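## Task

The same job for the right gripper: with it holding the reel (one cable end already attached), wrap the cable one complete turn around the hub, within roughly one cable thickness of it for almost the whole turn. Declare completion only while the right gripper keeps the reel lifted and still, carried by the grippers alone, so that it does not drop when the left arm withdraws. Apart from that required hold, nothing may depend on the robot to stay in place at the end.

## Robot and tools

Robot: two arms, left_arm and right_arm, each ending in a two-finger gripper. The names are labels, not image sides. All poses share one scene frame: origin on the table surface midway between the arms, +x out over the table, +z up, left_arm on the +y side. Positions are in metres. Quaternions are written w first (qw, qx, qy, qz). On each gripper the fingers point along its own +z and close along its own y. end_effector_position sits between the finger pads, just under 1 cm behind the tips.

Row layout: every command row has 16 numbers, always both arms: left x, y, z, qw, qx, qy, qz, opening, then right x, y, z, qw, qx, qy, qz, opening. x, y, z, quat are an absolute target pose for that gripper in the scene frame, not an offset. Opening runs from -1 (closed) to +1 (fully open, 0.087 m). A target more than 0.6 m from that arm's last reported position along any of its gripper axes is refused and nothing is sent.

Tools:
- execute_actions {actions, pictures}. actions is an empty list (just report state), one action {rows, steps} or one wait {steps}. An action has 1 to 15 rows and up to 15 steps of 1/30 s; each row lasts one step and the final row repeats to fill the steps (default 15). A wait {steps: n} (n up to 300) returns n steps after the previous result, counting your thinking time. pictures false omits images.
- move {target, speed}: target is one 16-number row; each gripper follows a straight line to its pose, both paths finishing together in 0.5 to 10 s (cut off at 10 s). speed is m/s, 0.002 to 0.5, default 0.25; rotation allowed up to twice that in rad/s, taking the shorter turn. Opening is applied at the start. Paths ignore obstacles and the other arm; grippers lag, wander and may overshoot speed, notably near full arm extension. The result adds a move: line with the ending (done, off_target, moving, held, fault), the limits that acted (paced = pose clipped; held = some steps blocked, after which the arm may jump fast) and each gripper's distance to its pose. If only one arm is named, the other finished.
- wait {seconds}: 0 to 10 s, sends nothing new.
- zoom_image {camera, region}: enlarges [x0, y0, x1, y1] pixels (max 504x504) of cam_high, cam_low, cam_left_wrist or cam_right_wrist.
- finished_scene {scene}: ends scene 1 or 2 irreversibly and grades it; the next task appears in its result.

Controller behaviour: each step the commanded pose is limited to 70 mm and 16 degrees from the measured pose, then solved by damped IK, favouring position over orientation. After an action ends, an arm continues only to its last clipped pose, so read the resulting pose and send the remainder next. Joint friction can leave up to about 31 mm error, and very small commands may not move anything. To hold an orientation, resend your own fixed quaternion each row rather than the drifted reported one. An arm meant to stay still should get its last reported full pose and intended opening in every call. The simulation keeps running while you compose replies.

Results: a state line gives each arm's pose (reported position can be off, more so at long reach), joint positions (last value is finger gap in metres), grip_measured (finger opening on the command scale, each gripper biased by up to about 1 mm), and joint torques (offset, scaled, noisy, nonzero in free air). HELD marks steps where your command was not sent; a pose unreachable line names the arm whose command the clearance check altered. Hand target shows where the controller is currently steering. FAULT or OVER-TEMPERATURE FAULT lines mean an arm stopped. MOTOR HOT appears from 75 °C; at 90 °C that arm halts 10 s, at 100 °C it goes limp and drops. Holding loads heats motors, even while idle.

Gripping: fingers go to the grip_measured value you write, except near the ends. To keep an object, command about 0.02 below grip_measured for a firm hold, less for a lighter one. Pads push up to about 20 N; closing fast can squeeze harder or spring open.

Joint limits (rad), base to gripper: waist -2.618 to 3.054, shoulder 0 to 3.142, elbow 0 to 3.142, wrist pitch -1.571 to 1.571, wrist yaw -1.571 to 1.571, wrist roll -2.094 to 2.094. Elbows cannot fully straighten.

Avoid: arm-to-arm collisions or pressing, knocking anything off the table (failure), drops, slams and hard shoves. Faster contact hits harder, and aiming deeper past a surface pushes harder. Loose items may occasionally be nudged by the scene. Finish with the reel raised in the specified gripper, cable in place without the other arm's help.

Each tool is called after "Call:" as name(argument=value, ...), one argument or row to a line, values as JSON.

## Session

Call:
execute_actions(
  actions=[],
)

Scene clock: 0.00 s of 4800.00 s.
left_arm: end_effector_position=(+0.3589, +0.3040, +0.4700) grip_measured=+0.994 end_effector_quat_wxyz=(+0.829, +0.132, +0.535, +0.094) | right_arm: end_effector_position=(+0.1220, +0.0889, +0.4278) grip_measured=-0.955 end_effector_quat_wxyz=(+0.421, -0.510, +0.671, +0.334)
Joint positions: left_arm=[-0.123  0.878  1.008  0.278  0.128  0.3    0.087] | right_arm=[ 1.063  1.56   2.195 -1.076 -0.145 -0.048  0.002]
Joint velocities: left_arm=[ 0.012 -0.002 -0.022 -0.037  0.037 -0.007  0.   ] | right_arm=[ 0.002  0.012  0.012 -0.022 -0.022 -0.007 -0.   ]
Joint torques (N m, as the arm reports them, + toward a larger angle): no reading
Motor temperatures (°C, as the motors report them): left_arm=[24 24 25 30 22 23] | right_arm=[21 27 28 28 22 24]
Hand target (left_arm): +0.359, +0.304, +0.470; +0.829, +0.132, +0.535, +0.094
Hand target (right_arm): +0.125, +0.095, +0.440; +0.442, -0.503, +0.657, +0.346

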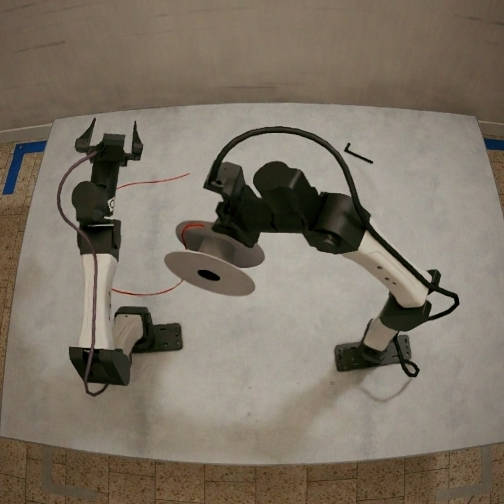

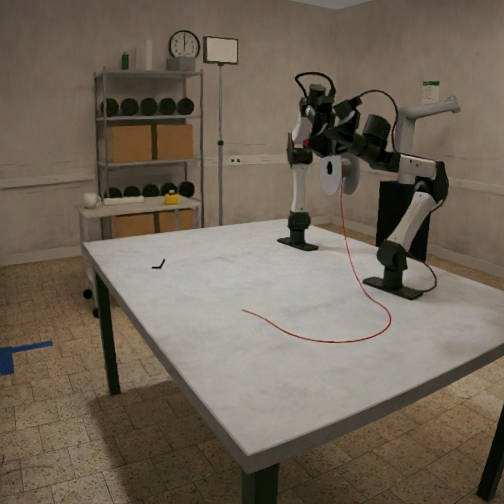

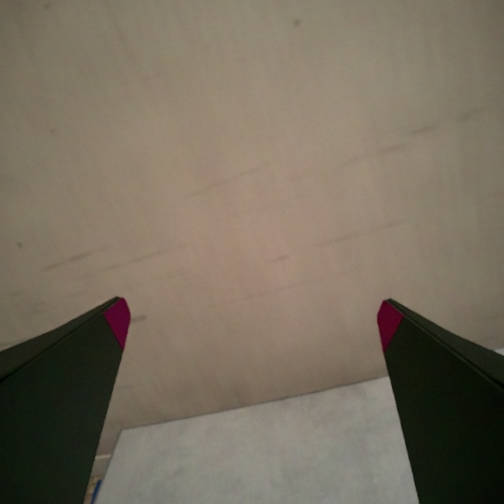

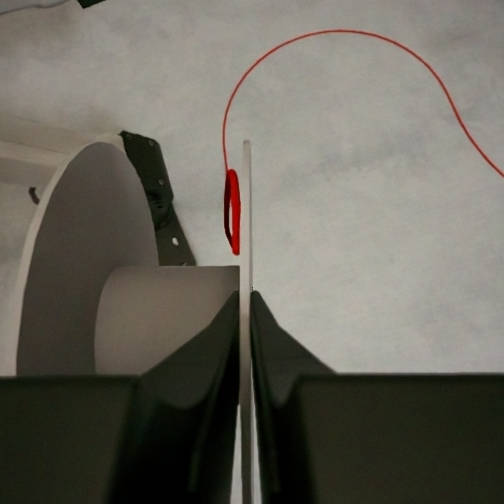

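Call:
move(
  target=[0.359,0.304,0.47,0.829,0.132,0.535,0.094,1,0.33,-0.17,0.44,0.52,0,0.854,0,-0.985],
  speed=0.2,
)

Call:
move(
  target=[0.33,0.06,0.27,0.5,0.5,0.5,-0.5,1,0.33,-0.17,0.44,0.52,0,0.854,0,-0.985],
)

Scene clock: 6.50 s of 4800.00 s.
left_arm: end_effector_position=(+0.3589, +0.3040, +0.4700) grip_measured=+0.994 end_effector_quat_wxyz=(+0.829, +0.132, +0.535, +0.094) | right_arm: end_effector_position=(+0.3271, -0.1671, +0.4193) grip_measured=-0.955 end_effector_quat_wxyz=(+0.479, -0.023, +0.877, -0.007)
Joint positions: left_arm=[-0.123  0.878  1.008  0.278  0.128  0.3    0.087] | right_arm=[ 0.369  1.674  2.463 -1.409  0.377  0.217  0.002]
Joint velocities: left_arm=[-0.002  0.007 -0.022 -0.007 -0.007 -0.037  0.   ] | right_arm=[-0.012  0.007 -0.017 -0.022 -0.007  0.007  0.001]
Joint torques (N m, as the arm reports them, + toward a larger angle): left_arm=[ 0.14 -1.09  8.38  2.07  0.01 -0.14] | right_arm=[-0.53 -5.22  6.48  2.28  0.35  0.13]
Motor temperatures (°C, as the motors report them): left_arm=[24 24 26 31 22 23] | right_arm=[21 28 29 30 22 24]
Hand target (left_arm): +0.359, +0.304, +0.470; +0.829, +0.132, +0.535, +0.094
Hand target (right_arm): +0.333, -0.171, +0.440; +0.515, +0.002, +0.857, +0.004
Off the commanded pose (left_arm): 0.000 m, 0 deg.
Off the commanded pose (right_arm): 0.021 m, 6 deg.
move: off_target (right_arm)

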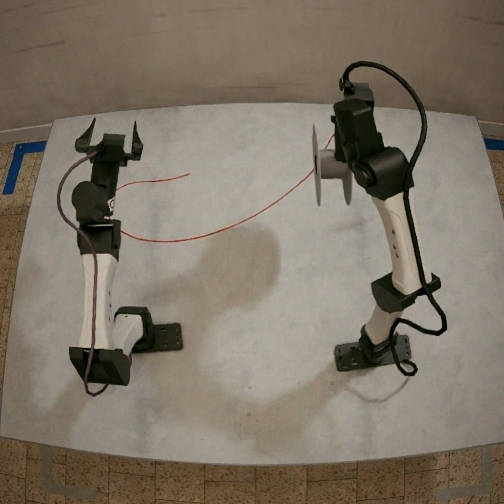

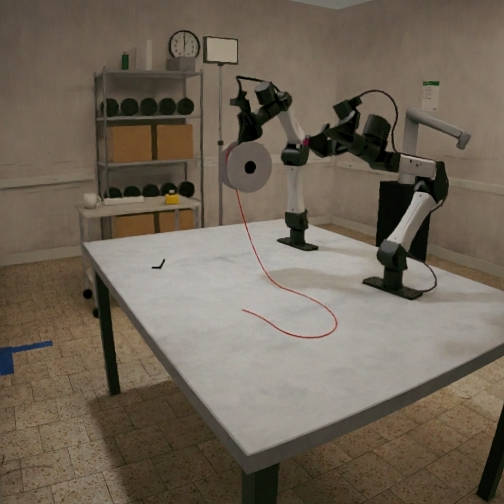

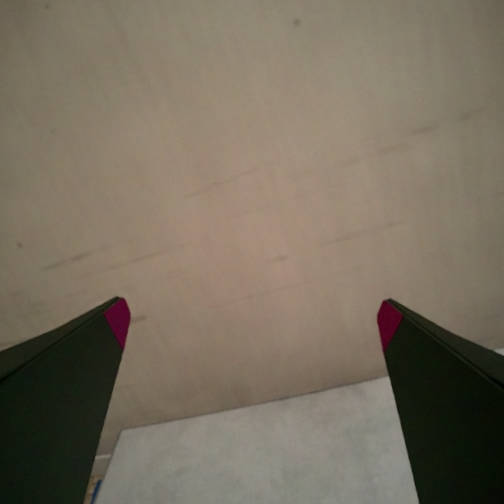

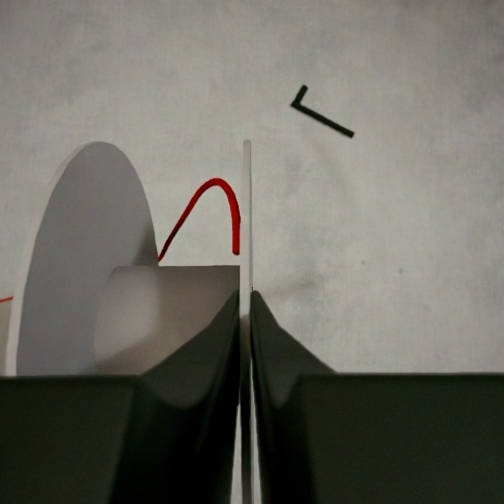

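Scene clock: 10.27 s of 4800.00 s.
left_arm: end_effector_position=(+0.3239, +0.0652, +0.2679) grip_measured=+0.994 end_effector_quat_wxyz=(+0.506, +0.497, +0.501, -0.496) | right_arm: end_effector_position=(+0.3279, -0.1702, +0.4202) grip_measured=-0.955 end_effector_quat_wxyz=(+0.482, -0.019, +0.876, -0.014)
Joint positions: left_arm=[-0.366  1.438  0.928  0.523  1.324 -0.007  0.087] | right_arm=[ 0.369  1.674  2.463 -1.408  0.396  0.217  0.002]
Joint velocities: left_arm=[-0.007  0.002  0.002  0.095  0.037 -0.022 -0.   ] | right_arm=[-0.012 -0.017 -0.022 -0.007  0.037  0.051  0.001]
Joint torques (N m, as the arm reports them, + toward a larger angle): left_arm=[-0.49 -5.05 10.38  1.85  0.15 -0.18] | right_arm=[ 0.64 -7.33  3.23  2.52  0.37  0.13]
Motor temperatures (°C, as the motors report them): left_arm=[24 24 27 31 22 23] | right_arm=[21 28 29 31 22 24]
Hand target (left_arm): +0.326, +0.062, +0.270; +0.502, +0.500, +0.497, -0.501
Hand target (right_arm): +0.329, -0.170, +0.440; +0.518, +0.000, +0.855, -0.000
Off the commanded pose (left_arm): 0.008 m, 1 deg.
Off the commanded pose (right_arm): 0.020 m, 6 deg.
move: off_target (right_arm)

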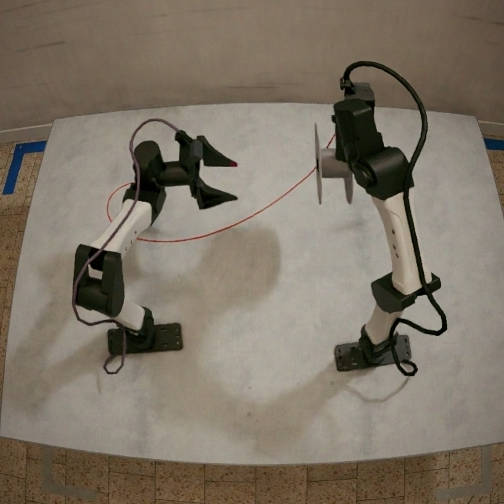

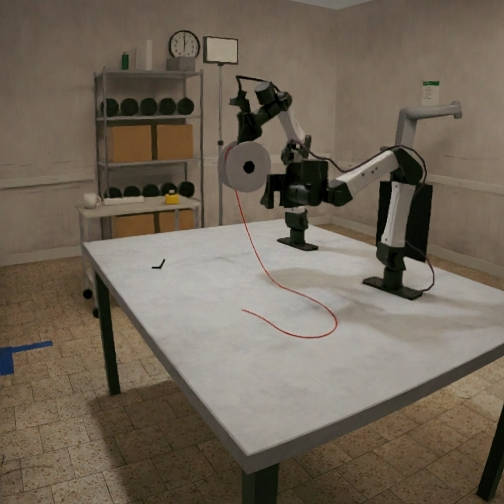

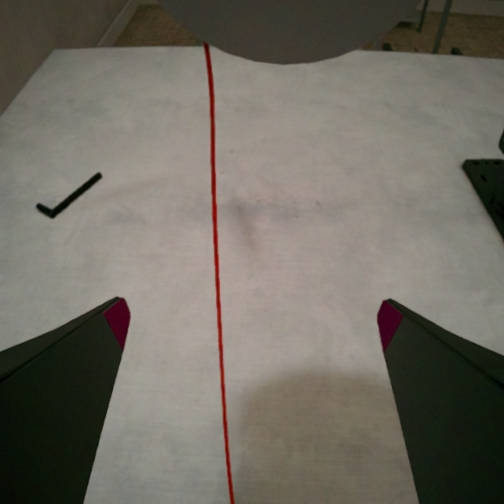

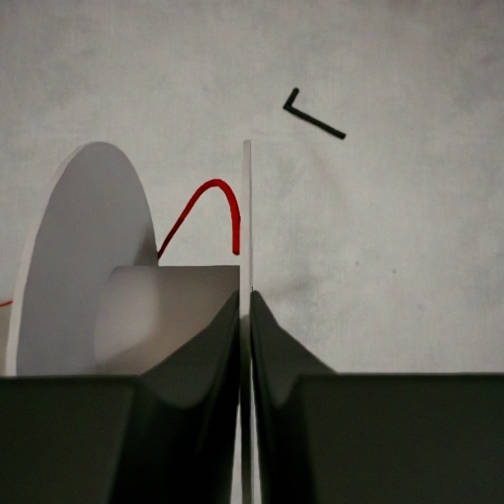

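Call:
move(
  target=[0.345,0.0,0.13,0.5,0.5,0.5,-0.5,0.3,0.33,-0.17,0.44,0.52,0,0.854,0,-0.985],
  speed=0.15,
)

Call:
move(
  target=[0.345,0.0,0.13,0.5,0.5,0.5,-0.5,-0.85,0.33,-0.17,0.44,0.52,0,0.854,0,-0.985],
)

Scene clock: 14.53 s of 4800.00 s.
left_arm: end_effector_position=(+0.3500, -0.0001, +0.1482) grip_measured=+0.300 end_effector_quat_wxyz=(+0.517, +0.510, +0.481, -0.491) | right_arm: end_effector_position=(+0.3280, -0.1701, +0.4203) grip_measured=-0.955 end_effector_quat_wxyz=(+0.482, -0.019, +0.876, -0.014)
Joint positions: left_arm=[-0.53   1.876  0.831  1.089  1.177  0.014  0.057] | right_arm=[ 0.369  1.674  2.463 -1.407  0.396  0.217  0.002]
Joint velocities: left_arm=[-0.007 -0.002  0.017  0.022  0.007  0.007 -0.   ] | right_arm=[-0.027 -0.012 -0.002  0.066  0.007 -0.037 -0.001]
Joint torques (N m, as the arm reports them, + toward a larger angle): left_arm=[-0.4  -7.92  4.36  1.93 -0.11 -0.2 ] | right_arm=[ 0.66 -7.36  3.21  2.53  0.37  0.14]
Motor temperatures (°C, as the motors report them): left_arm=[24 25 28 32 22 23] | right_arm=[21 29 29 32 22 24]
Hand target (left_arm): +0.344, +0.000, +0.130; +0.500, +0.501, +0.500, -0.499
Hand target (right_arm): +0.329, -0.170, +0.440; +0.518, +0.000, +0.855, +0.000
Off the commanded pose (left_arm): 0.019 m, 3 deg.
Off the commanded pose (right_arm): 0.020 m, 6 deg.
move: off_target (left_arm, right_arm)

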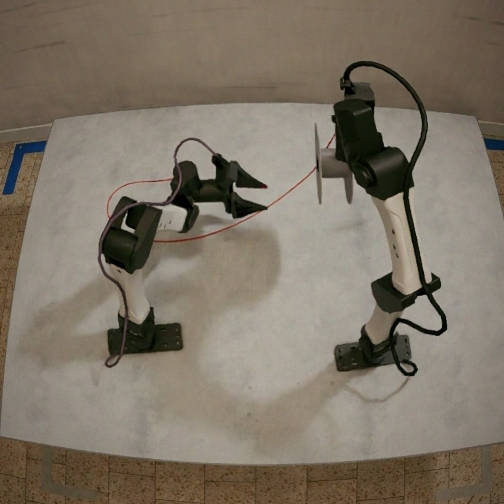

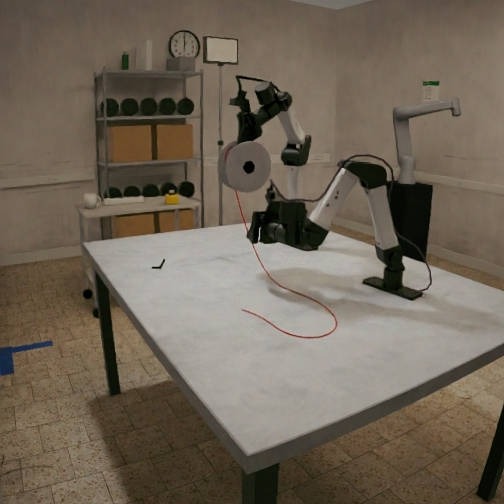

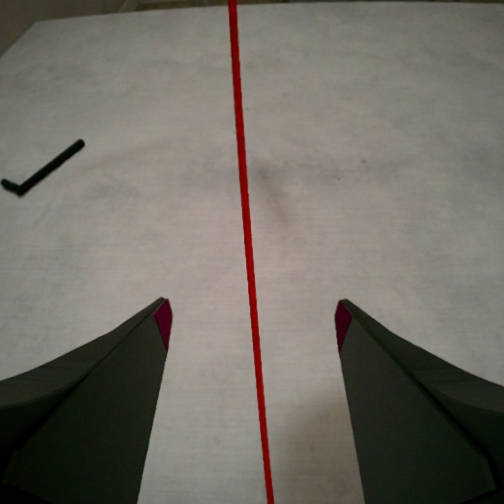

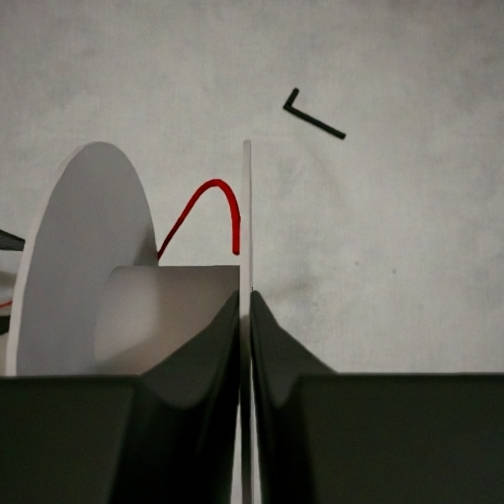

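Scene clock: 15.33 s of 4800.00 s.
left_arm: end_effector_position=(+0.3500, -0.0002, +0.1491) grip_measured=-0.850 end_effector_quat_wxyz=(+0.518, +0.509, +0.480, -0.491) | right_arm: end_effector_position=(+0.3278, -0.1702, +0.4200) grip_measured=-0.955 end_effector_quat_wxyz=(+0.481, -0.019, +0.876, -0.015)
Joint positions: left_arm=[-0.53   1.876  0.831  1.096  1.177  0.009  0.007] | right_arm=[ 0.369  1.674  2.463 -1.409  0.396  0.217  0.002]
Joint velocities: left_arm=[ 0.007 -0.017 -0.007  0.007 -0.051 -0.066 -0.001] | right_arm=[-0.007 -0.007  0.007 -0.051  0.022 -0.022 -0.001]
Joint torques (N m, as the arm reports them, + toward a larger angle): left_arm=[-0.35 -7.58  4.65  1.94 -0.09 -0.21] | right_arm=[ 0.64 -7.4   3.18  2.55  0.38  0.14]
Motor temperatures (°C, as the motors report them): left_arm=[24 25 28 32 22 23] | right_arm=[21 29 29 32 22 24]
Hand target (left_arm): +0.344, +0.000, +0.131; +0.500, +0.500, +0.500, -0.500
Hand target (right_arm): +0.329, -0.170, +0.440; +0.518, +0.000, +0.855, -0.000
Off the commanded pose (left_arm): 0.020 m, 3 deg.
Off the commanded pose (right_arm): 0.020 m, 6 deg.
move: off_target (left_arm, right_arm)

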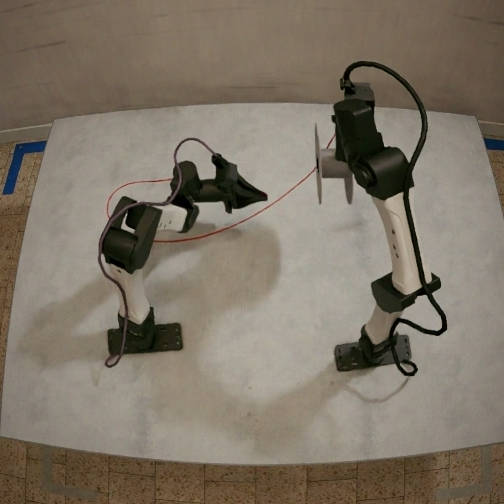

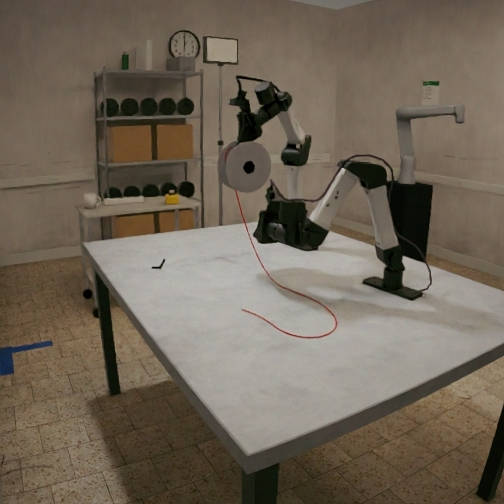

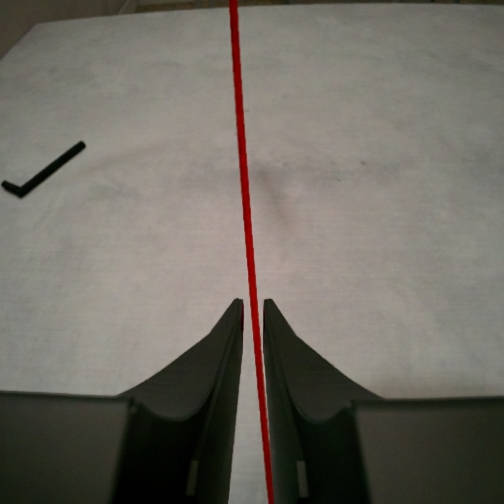

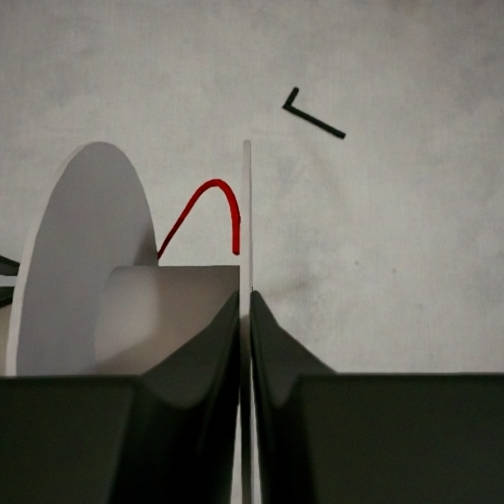

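Call:
move(
  target=[0.345,-0.038,0.118,0.5,0.5,0.5,-0.5,-0.5,0.33,-0.17,0.44,0.52,0,0.854,0,-0.985],
  speed=0.08,
)

Call:
move(
  target=[0.345,-0.038,0.118,0.5,0.5,0.5,-0.5,-0.985,0.33,-0.17,0.44,0.52,0,0.854,0,-0.985],
)

Scene clock: 19.73 s of 4800.00 s.
left_arm: end_effector_position=(+0.3375, -0.0318, +0.1162) grip_measured=-0.500 end_effector_quat_wxyz=(+0.496, +0.502, +0.502, -0.501) | right_arm: end_effector_position=(+0.3279, -0.1702, +0.4202) grip_measured=-0.955 end_effector_quat_wxyz=(+0.482, -0.019, +0.876, -0.014)
Joint positions: left_arm=[-0.626  1.967  0.831  1.121  1.083  0.009  0.022] | right_arm=[ 0.369  1.674  2.463 -1.408  0.396  0.217  0.002]
Joint velocities: left_arm=[ 0.002 -0.002 -0.017 -0.022  0.007  0.022 -0.001] | right_arm=[ 0.007  0.002 -0.002  0.022 -0.051 -0.007  0.001]
Joint torques (N m, as the arm reports them, + toward a larger angle): left_arm=[-0.34 -8.51  9.2   2.04 -0.04 -0.19] | right_arm=[ 0.69 -7.37  3.19  2.57  0.38  0.14]
Motor temperatures (°C, as the motors report them): left_arm=[24 25 28 32 22 23] | right_arm=[21 29 29 33 22 24]
Hand target (left_arm): +0.344, -0.038, +0.118; +0.500, +0.500, +0.500, -0.500
Hand target (right_arm): +0.329, -0.170, +0.440; +0.518, +0.000, +0.855, +0.000
Off the commanded pose (left_arm): 0.010 m, 1 deg.
Off the commanded pose (right_arm): 0.020 m, 6 deg.
move: off_target (right_arm)

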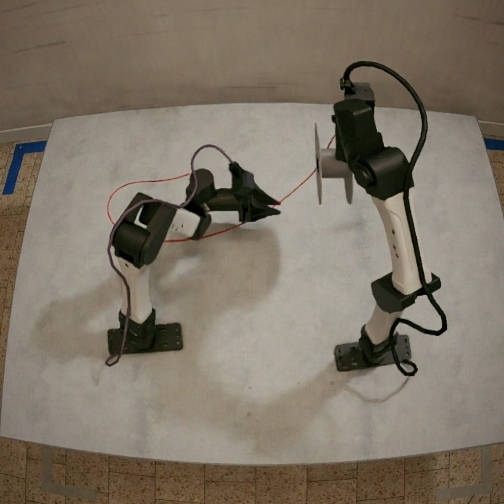

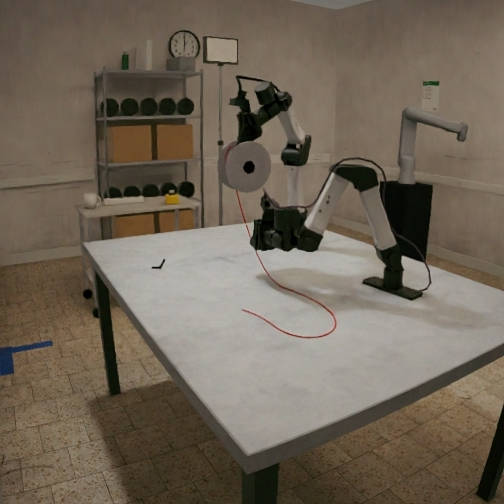

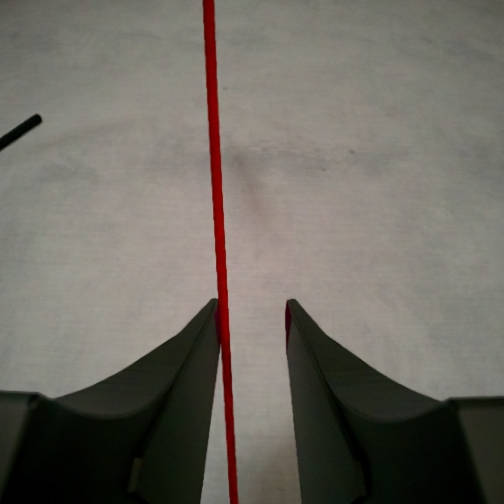

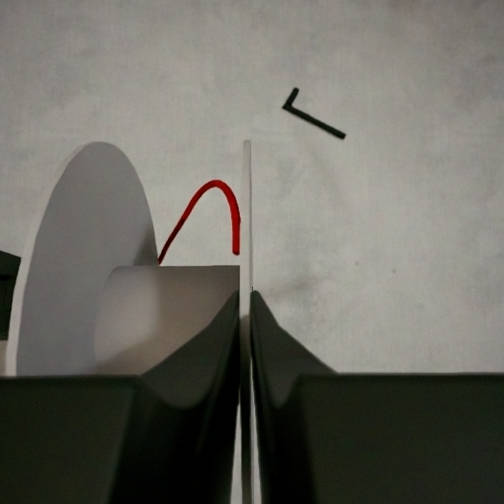

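Scene clock: 20.50 s of 4800.00 s.
left_arm: end_effector_position=(+0.3380, -0.0318, +0.1164) grip_measured=-0.961 end_effector_quat_wxyz=(+0.497, +0.501, +0.502, -0.500) | right_arm: end_effector_position=(+0.3277, -0.1703, +0.4200) grip_measured=-0.955 end_effector_quat_wxyz=(+0.481, -0.019, +0.876, -0.015)
Joint positions: left_arm=[-0.626  1.967  0.831  1.122  1.081  0.009  0.002] | right_arm=[ 0.369  1.674  2.463 -1.409  0.396  0.217  0.002]
Joint velocities: left_arm=[-0.002 -0.017  0.007  0.066 -0.022  0.037  0.001] | right_arm=[ 0.002 -0.022  0.002  0.022 -0.037 -0.022 -0.001]
Joint torques (N m, as the arm reports them, + toward a larger angle): left_arm=[-0.37 -8.43  9.33  2.03 -0.06 -0.19] | right_arm=[ 0.65 -7.35  3.18  2.59  0.38  0.13]
Motor temperatures (°C, as the motors report them): left_arm=[24 26 28 32 22 23] | right_arm=[21 29 29 33 22 24]
Hand target (left_arm): +0.345, -0.038, +0.118; +0.500, +0.500, +0.500, -0.500
Hand target (right_arm): +0.329, -0.170, +0.440; +0.518, +0.000, +0.855, -0.000
Off the commanded pose (left_arm): 0.009 m, 0 deg.
Off the commanded pose (right_arm): 0.020 m, 6 deg.
move: off_target (right_arm)

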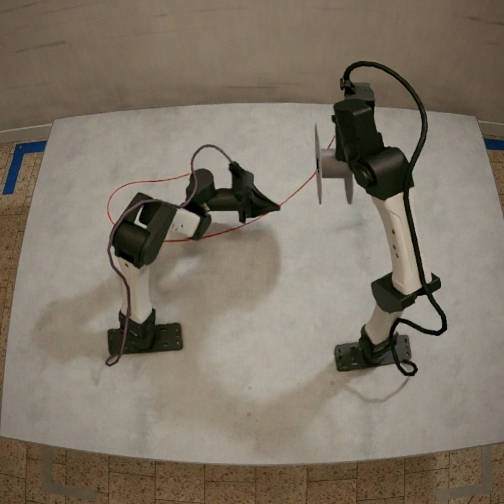

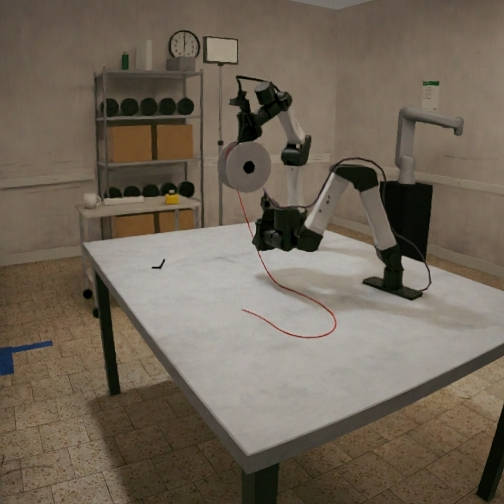

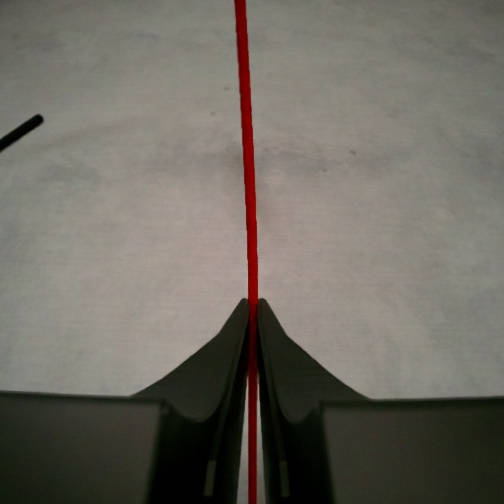

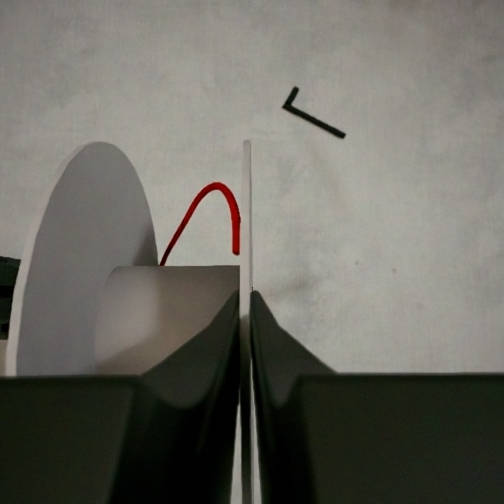

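Gripped.

Call:
move(
  target=[0.16,-0.10,0.22,0.43,0.56,0.56,-0.43,-0.985,0.33,-0.17,0.44,0.52,0,0.854,0,-0.985],
  speed=0.13,
)

Call:
move(
  target=[0.16,-0.085,0.39,0.43,0.56,0.56,-0.43,-0.985,0.33,-0.17,0.44,0.52,0,0.854,0,-0.985],
  speed=0.12,
)

Scene clock: 25.37 s of 4800.00 s.
left_arm: end_effector_position=(+0.1612, -0.0984, +0.2102) grip_measured=-0.961 end_effector_quat_wxyz=(+0.425, +0.562, +0.564, -0.431) | right_arm: end_effector_position=(+0.3278, -0.1702, +0.4201) grip_measured=-0.955 end_effector_quat_wxyz=(+0.482, -0.019, +0.876, -0.014)
Joint positions: left_arm=[-1.21   1.372  0.922  0.143  0.479  0.137  0.002] | right_arm=[ 0.369  1.674  2.463 -1.408  0.396  0.217  0.002]
Joint velocities: left_arm=[-0.002 -0.007 -0.012 -0.022 -0.022  0.022  0.   ] | right_arm=[ 0.002 -0.007  0.007 -0.007  0.066  0.007 -0.   ]
Joint torques (N m, as the arm reports them, + toward a larger angle): left_arm=[-0.48 -7.44 10.98  2.2   0.03 -0.09] | right_arm=[ 0.65 -7.36  3.17  2.54  0.37  0.14]
Motor temperatures (°C, as the motors report them): left_arm=[24 27 28 33 22 23] | right_arm=[21 29 29 34 22 24]
Hand target (left_arm): +0.160, -0.100, +0.220; +0.430, +0.561, +0.561, -0.430
Hand target (right_arm): +0.329, -0.170, +0.440; +0.518, +0.000, +0.855, +0.000
Off the commanded pose (left_arm): 0.010 m, 1 deg.
Off the commanded pose (right_arm): 0.020 m, 6 deg.
move: off_target (right_arm)

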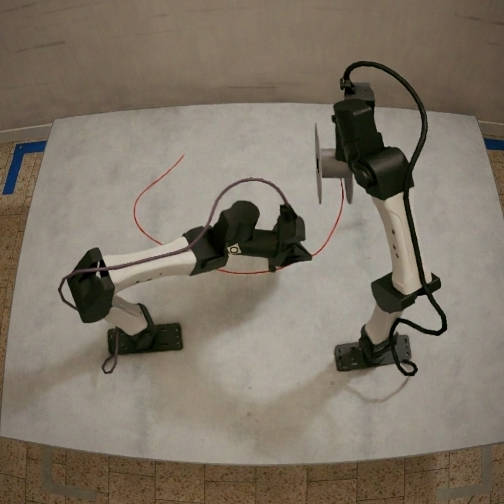

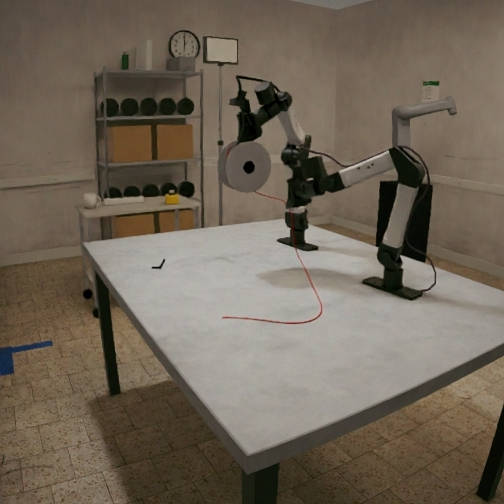

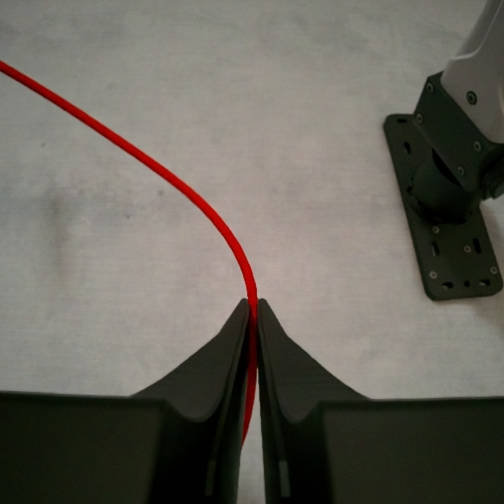

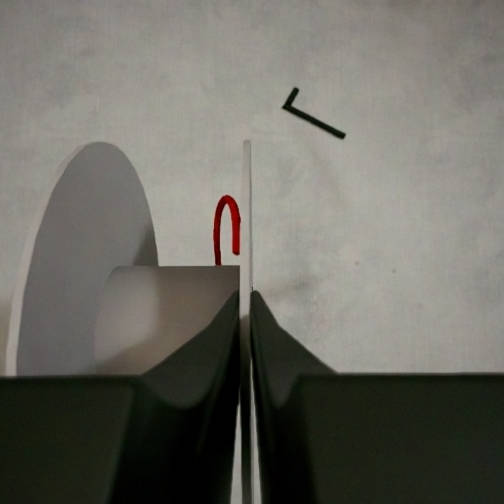

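Scene clock: 27.53 s of 4800.00 s.
left_arm: end_effector_position=(+0.1571, -0.0839, +0.3914) grip_measured=-0.961 end_effector_quat_wxyz=(+0.435, +0.558, +0.558, -0.433) | right_arm: end_effector_position=(+0.3281, -0.1702, +0.4204) grip_measured=-0.955 end_effector_quat_wxyz=(+0.482, -0.019, +0.876, -0.014)
Joint positions: left_arm=[-1.2    1.403  1.667 -0.546  0.484  0.137  0.002] | right_arm=[ 0.369  1.674  2.463 -1.407  0.397  0.217  0.002]
Joint velocities: left_arm=[-0.007 -0.007 -0.007 -0.081  0.066  0.022 -0.   ] | right_arm=[ 0.012  0.007 -0.017 -0.007 -0.081 -0.037 -0.002]
Joint torques (N m, as the arm reports them, + toward a larger angle): left_arm=[ 0.66 -4.32 10.12  2.21  0.24 -0.02] | right_arm=[ 0.62 -7.38  3.16  2.54  0.38  0.13]
Motor temperatures (°C, as the motors report them): left_arm=[24 27 29 33 22 23] | right_arm=[21 30 29 34 22 24]
Hand target (left_arm): +0.161, -0.086, +0.390; +0.431, +0.561, +0.561, -0.431
Hand target (right_arm): +0.329, -0.170, +0.440; +0.518, +0.000, +0.855, -0.000
Off the commanded pose (left_arm): 0.003 m, 1 deg.
Off the commanded pose (right_arm): 0.020 m, 6 deg.
move: off_target (right_arm)

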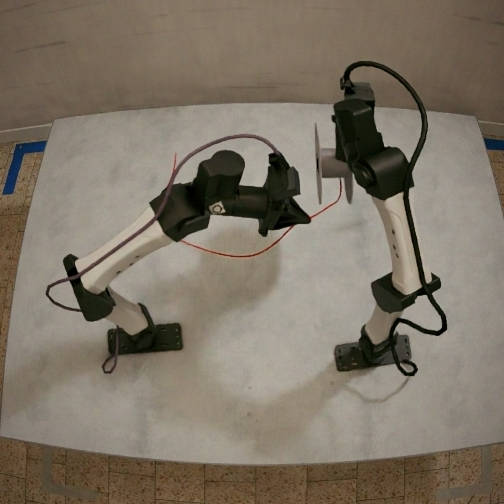

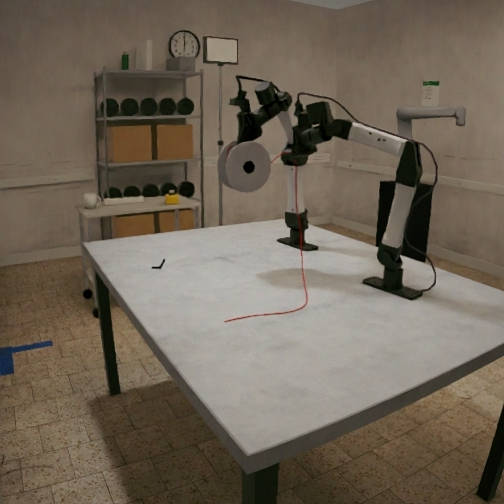

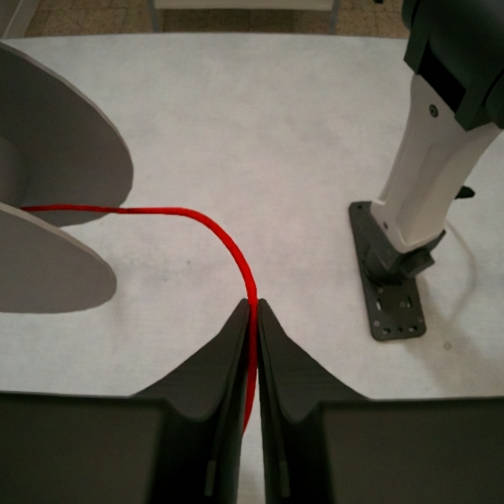

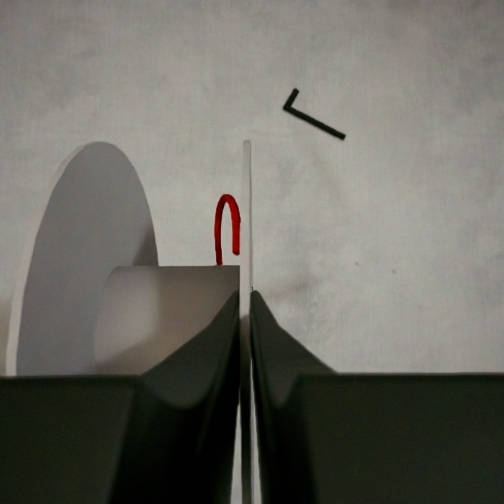

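Call:
move(
  target=[0.27,-0.075,0.43,0.41,0.576,0.576,-0.41,-0.985,0.33,-0.17,0.38,0.51,0,0.86,0,-0.985],
  speed=0.08,
)

Scene clock: 31.20 s of 4800.00 s.
left_arm: end_effector_position=(+0.2671, -0.0745, +0.4350) grip_measured=-0.961 end_effector_quat_wxyz=(+0.417, +0.572, +0.574, -0.412) | right_arm: end_effector_position=(+0.3265, -0.1706, +0.3615) grip_measured=-0.955 end_effector_quat_wxyz=(+0.475, -0.017, +0.880, -0.016)
Joint positions: left_arm=[-0.903  1.922  2.594 -1.11   0.743  0.311  0.002] | right_arm=[ 0.369  1.438  1.891 -1.091  0.396  0.226  0.002]
Joint velocities: left_arm=[ 0.002  0.012 -0.002 -0.022 -0.007 -0.037 -0.   ] | right_arm=[0.002 0.002 0.007 0.037 0.022 0.022 0.001]
Joint torques (N m, as the arm reports them, + toward a larger angle): left_arm=[ 0.54 -7.72  8.08  2.1   0.35  0.  ] | right_arm=[ 0.26 -6.73  4.8   2.46  0.29  0.09]
Motor temperatures (°C, as the motors report them): left_arm=[24 27 29 33 22 23] | right_arm=[21 30 29 34 22 24]
Hand target (left_arm): +0.271, -0.076, +0.431; +0.412, +0.574, +0.576, -0.412
Hand target (right_arm): +0.329, -0.171, +0.380; +0.509, +0.000, +0.861, +0.000
Off the commanded pose (left_arm): 0.006 m, 1 deg.
Off the commanded pose (right_arm): 0.019 m, 5 deg.
move: off_target (right_arm)

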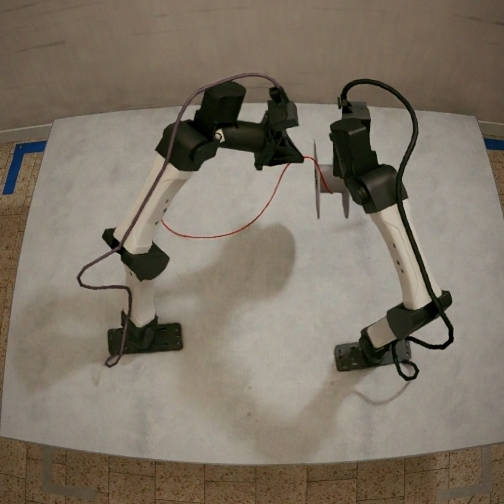

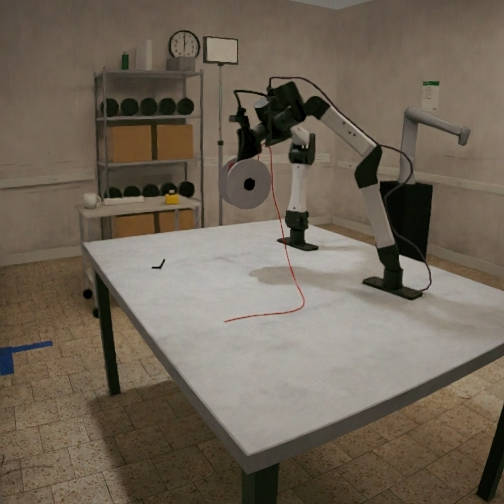

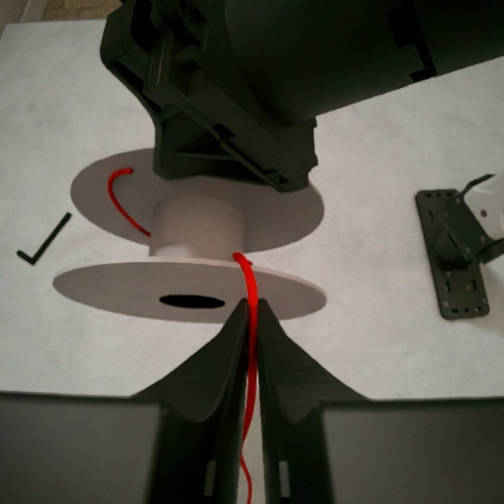

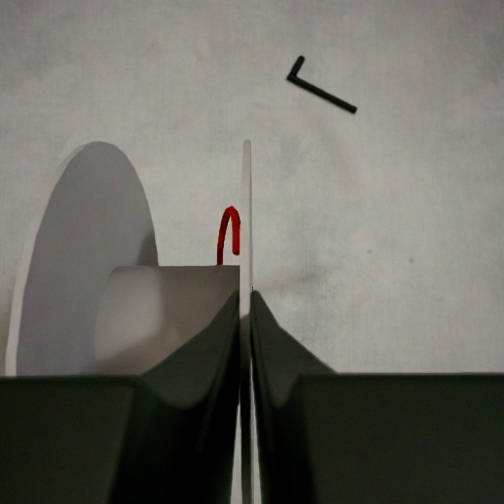

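Call:
move(
  target=[0.32,-0.105,0.385,0.45,0.545,0.545,-0.45,-0.985,0.28,-0.17,0.38,0.51,0,0.86,0,-0.985],
  speed=0.06,
)

Call:
move(
  target=[0.375,-0.135,0.31,0.61,0.61,0.355,-0.355,-0.975,0.28,-0.17,0.38,0.51,0,0.86,0,-0.985],
  speed=0.1,
)

Scene clock: 36.17 s of 4800.00 s.
left_arm: end_effector_position=(+0.3203, -0.1087, +0.3902) grip_measured=-0.961 end_effector_quat_wxyz=(+0.457, +0.549, +0.538, -0.447) | right_arm: end_effector_position=(+0.2796, -0.1714, +0.3679) grip_measured=-0.955 end_effector_quat_wxyz=(+0.484, -0.016, +0.875, -0.014)
Joint positions: left_arm=[-0.85   1.846  2.083 -0.511  0.833  0.228  0.002] | right_arm=[ 0.477  1.309  1.822 -1.159  0.488  0.292  0.002]
Joint velocities: left_arm=[-0.022 -0.002  0.027  0.022 -0.081  0.037 -0.   ] | right_arm=[-0.012 -0.002  0.002 -0.007 -0.066  0.037  0.002]
Joint torques (N m, as the arm reports them, + toward a larger angle): left_arm=[  0.64 -12.01   5.49   2.26   0.25  -0.19] | right_arm=[ 1.14 -5.06  4.6   2.25  0.43  0.17]
Motor temperatures (°C, as the motors report them): left_arm=[24 28 30 34 22 23] | right_arm=[21 30 29 35 22 24]
Hand target (left_arm): +0.320, -0.105, +0.384; +0.450, +0.546, +0.545, -0.450
Hand target (right_arm): +0.280, -0.170, +0.381; +0.510, -0.000, +0.860, -0.001
Off the commanded pose (left_arm): 0.006 m, 1 deg.
Off the commanded pose (right_arm): 0.012 m, 4 deg.
move: off_target (right_arm)

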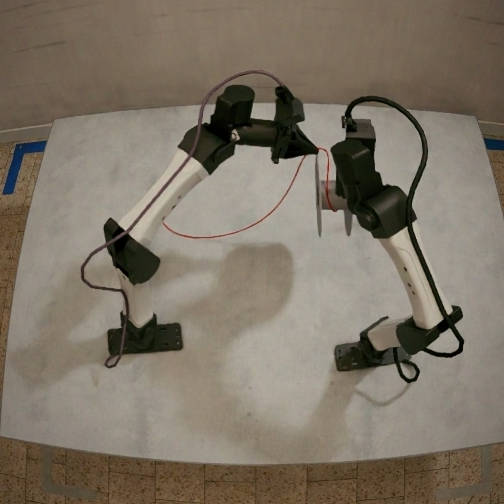

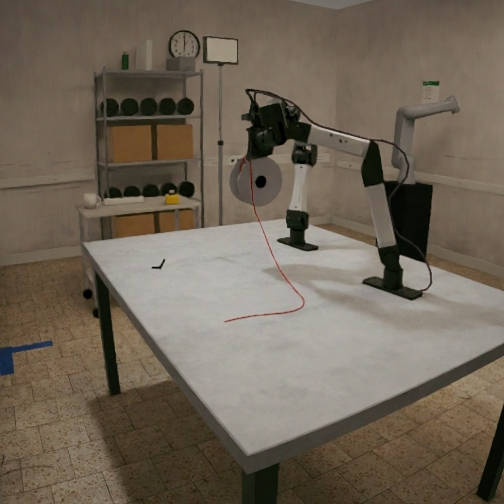

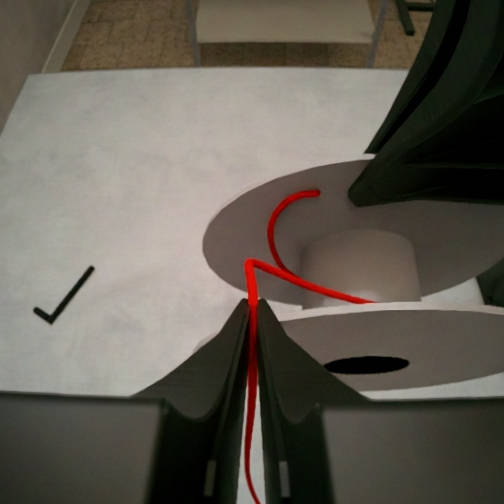

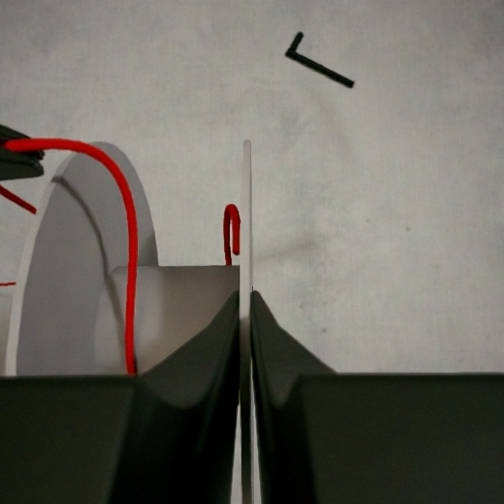

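Scene clock: 39.37 s of 4800.00 s.
left_arm: end_effector_position=(+0.3657, -0.1358, +0.3342) grip_measured=-0.961 end_effector_quat_wxyz=(+0.622, +0.609, +0.338, -0.356) | right_arm: end_effector_position=(+0.2783, -0.1728, +0.3665) grip_measured=-0.955 end_effector_quat_wxyz=(+0.480, -0.015, +0.877, -0.018)
Joint positions: left_arm=[-0.835  1.846  1.582  0.309  0.882  0.51   0.002] | right_arm=[ 0.477  1.309  1.822 -1.169  0.491  0.294  0.002]
Joint velocities: left_arm=[-0.002 -0.017  0.002  0.066 -0.022 -0.007  0.   ] | right_arm=[-0.012 -0.002 -0.017 -0.051 -0.022  0.007  0.001]
Joint torques (N m, as the arm reports them, + toward a larger angle): left_arm=[ 0.93 -9.6   6.59  2.14 -0.03 -0.01] | right_arm=[ 1.07 -5.04  4.35  2.39  0.37  0.14]
Motor temperatures (°C, as the motors report them): left_arm=[24 29 30 34 22 23] | right_arm=[21 30 29 35 22 24]
Hand target (left_arm): +0.374, -0.134, +0.310; +0.611, +0.612, +0.356, -0.355
Hand target (right_arm): +0.280, -0.170, +0.380; +0.509, -0.000, +0.861, +0.000
Off the commanded pose (left_arm): 0.026 m, 2 deg.
Off the commanded pose (right_arm): 0.014 m, 5 deg.
move: off_target (left_arm, right_arm)

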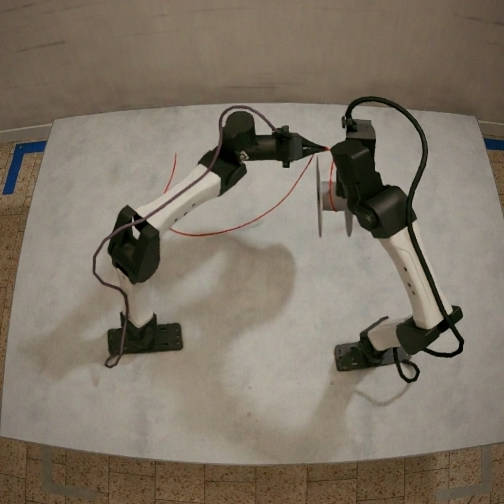

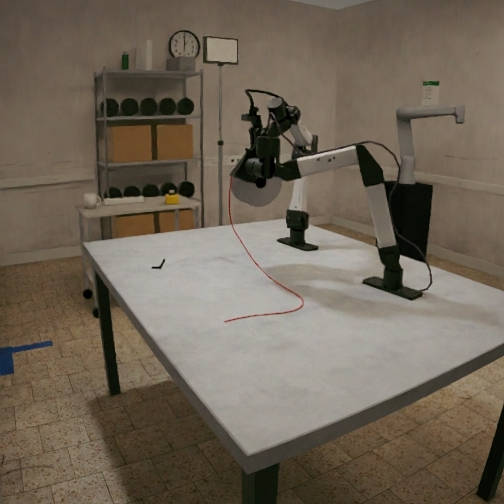

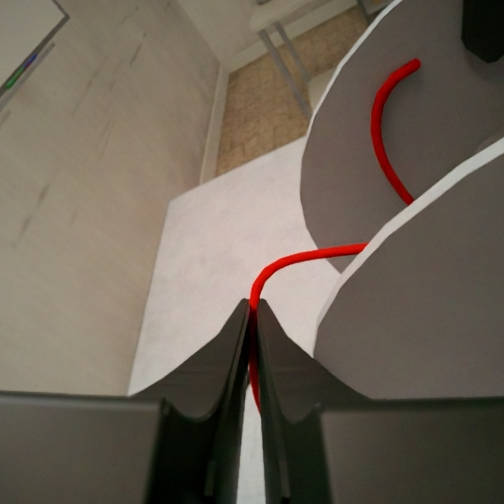

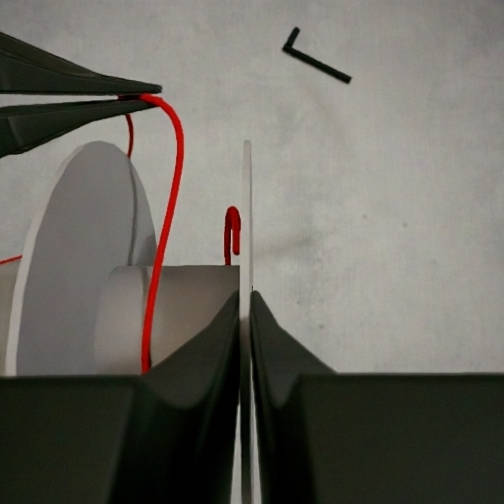

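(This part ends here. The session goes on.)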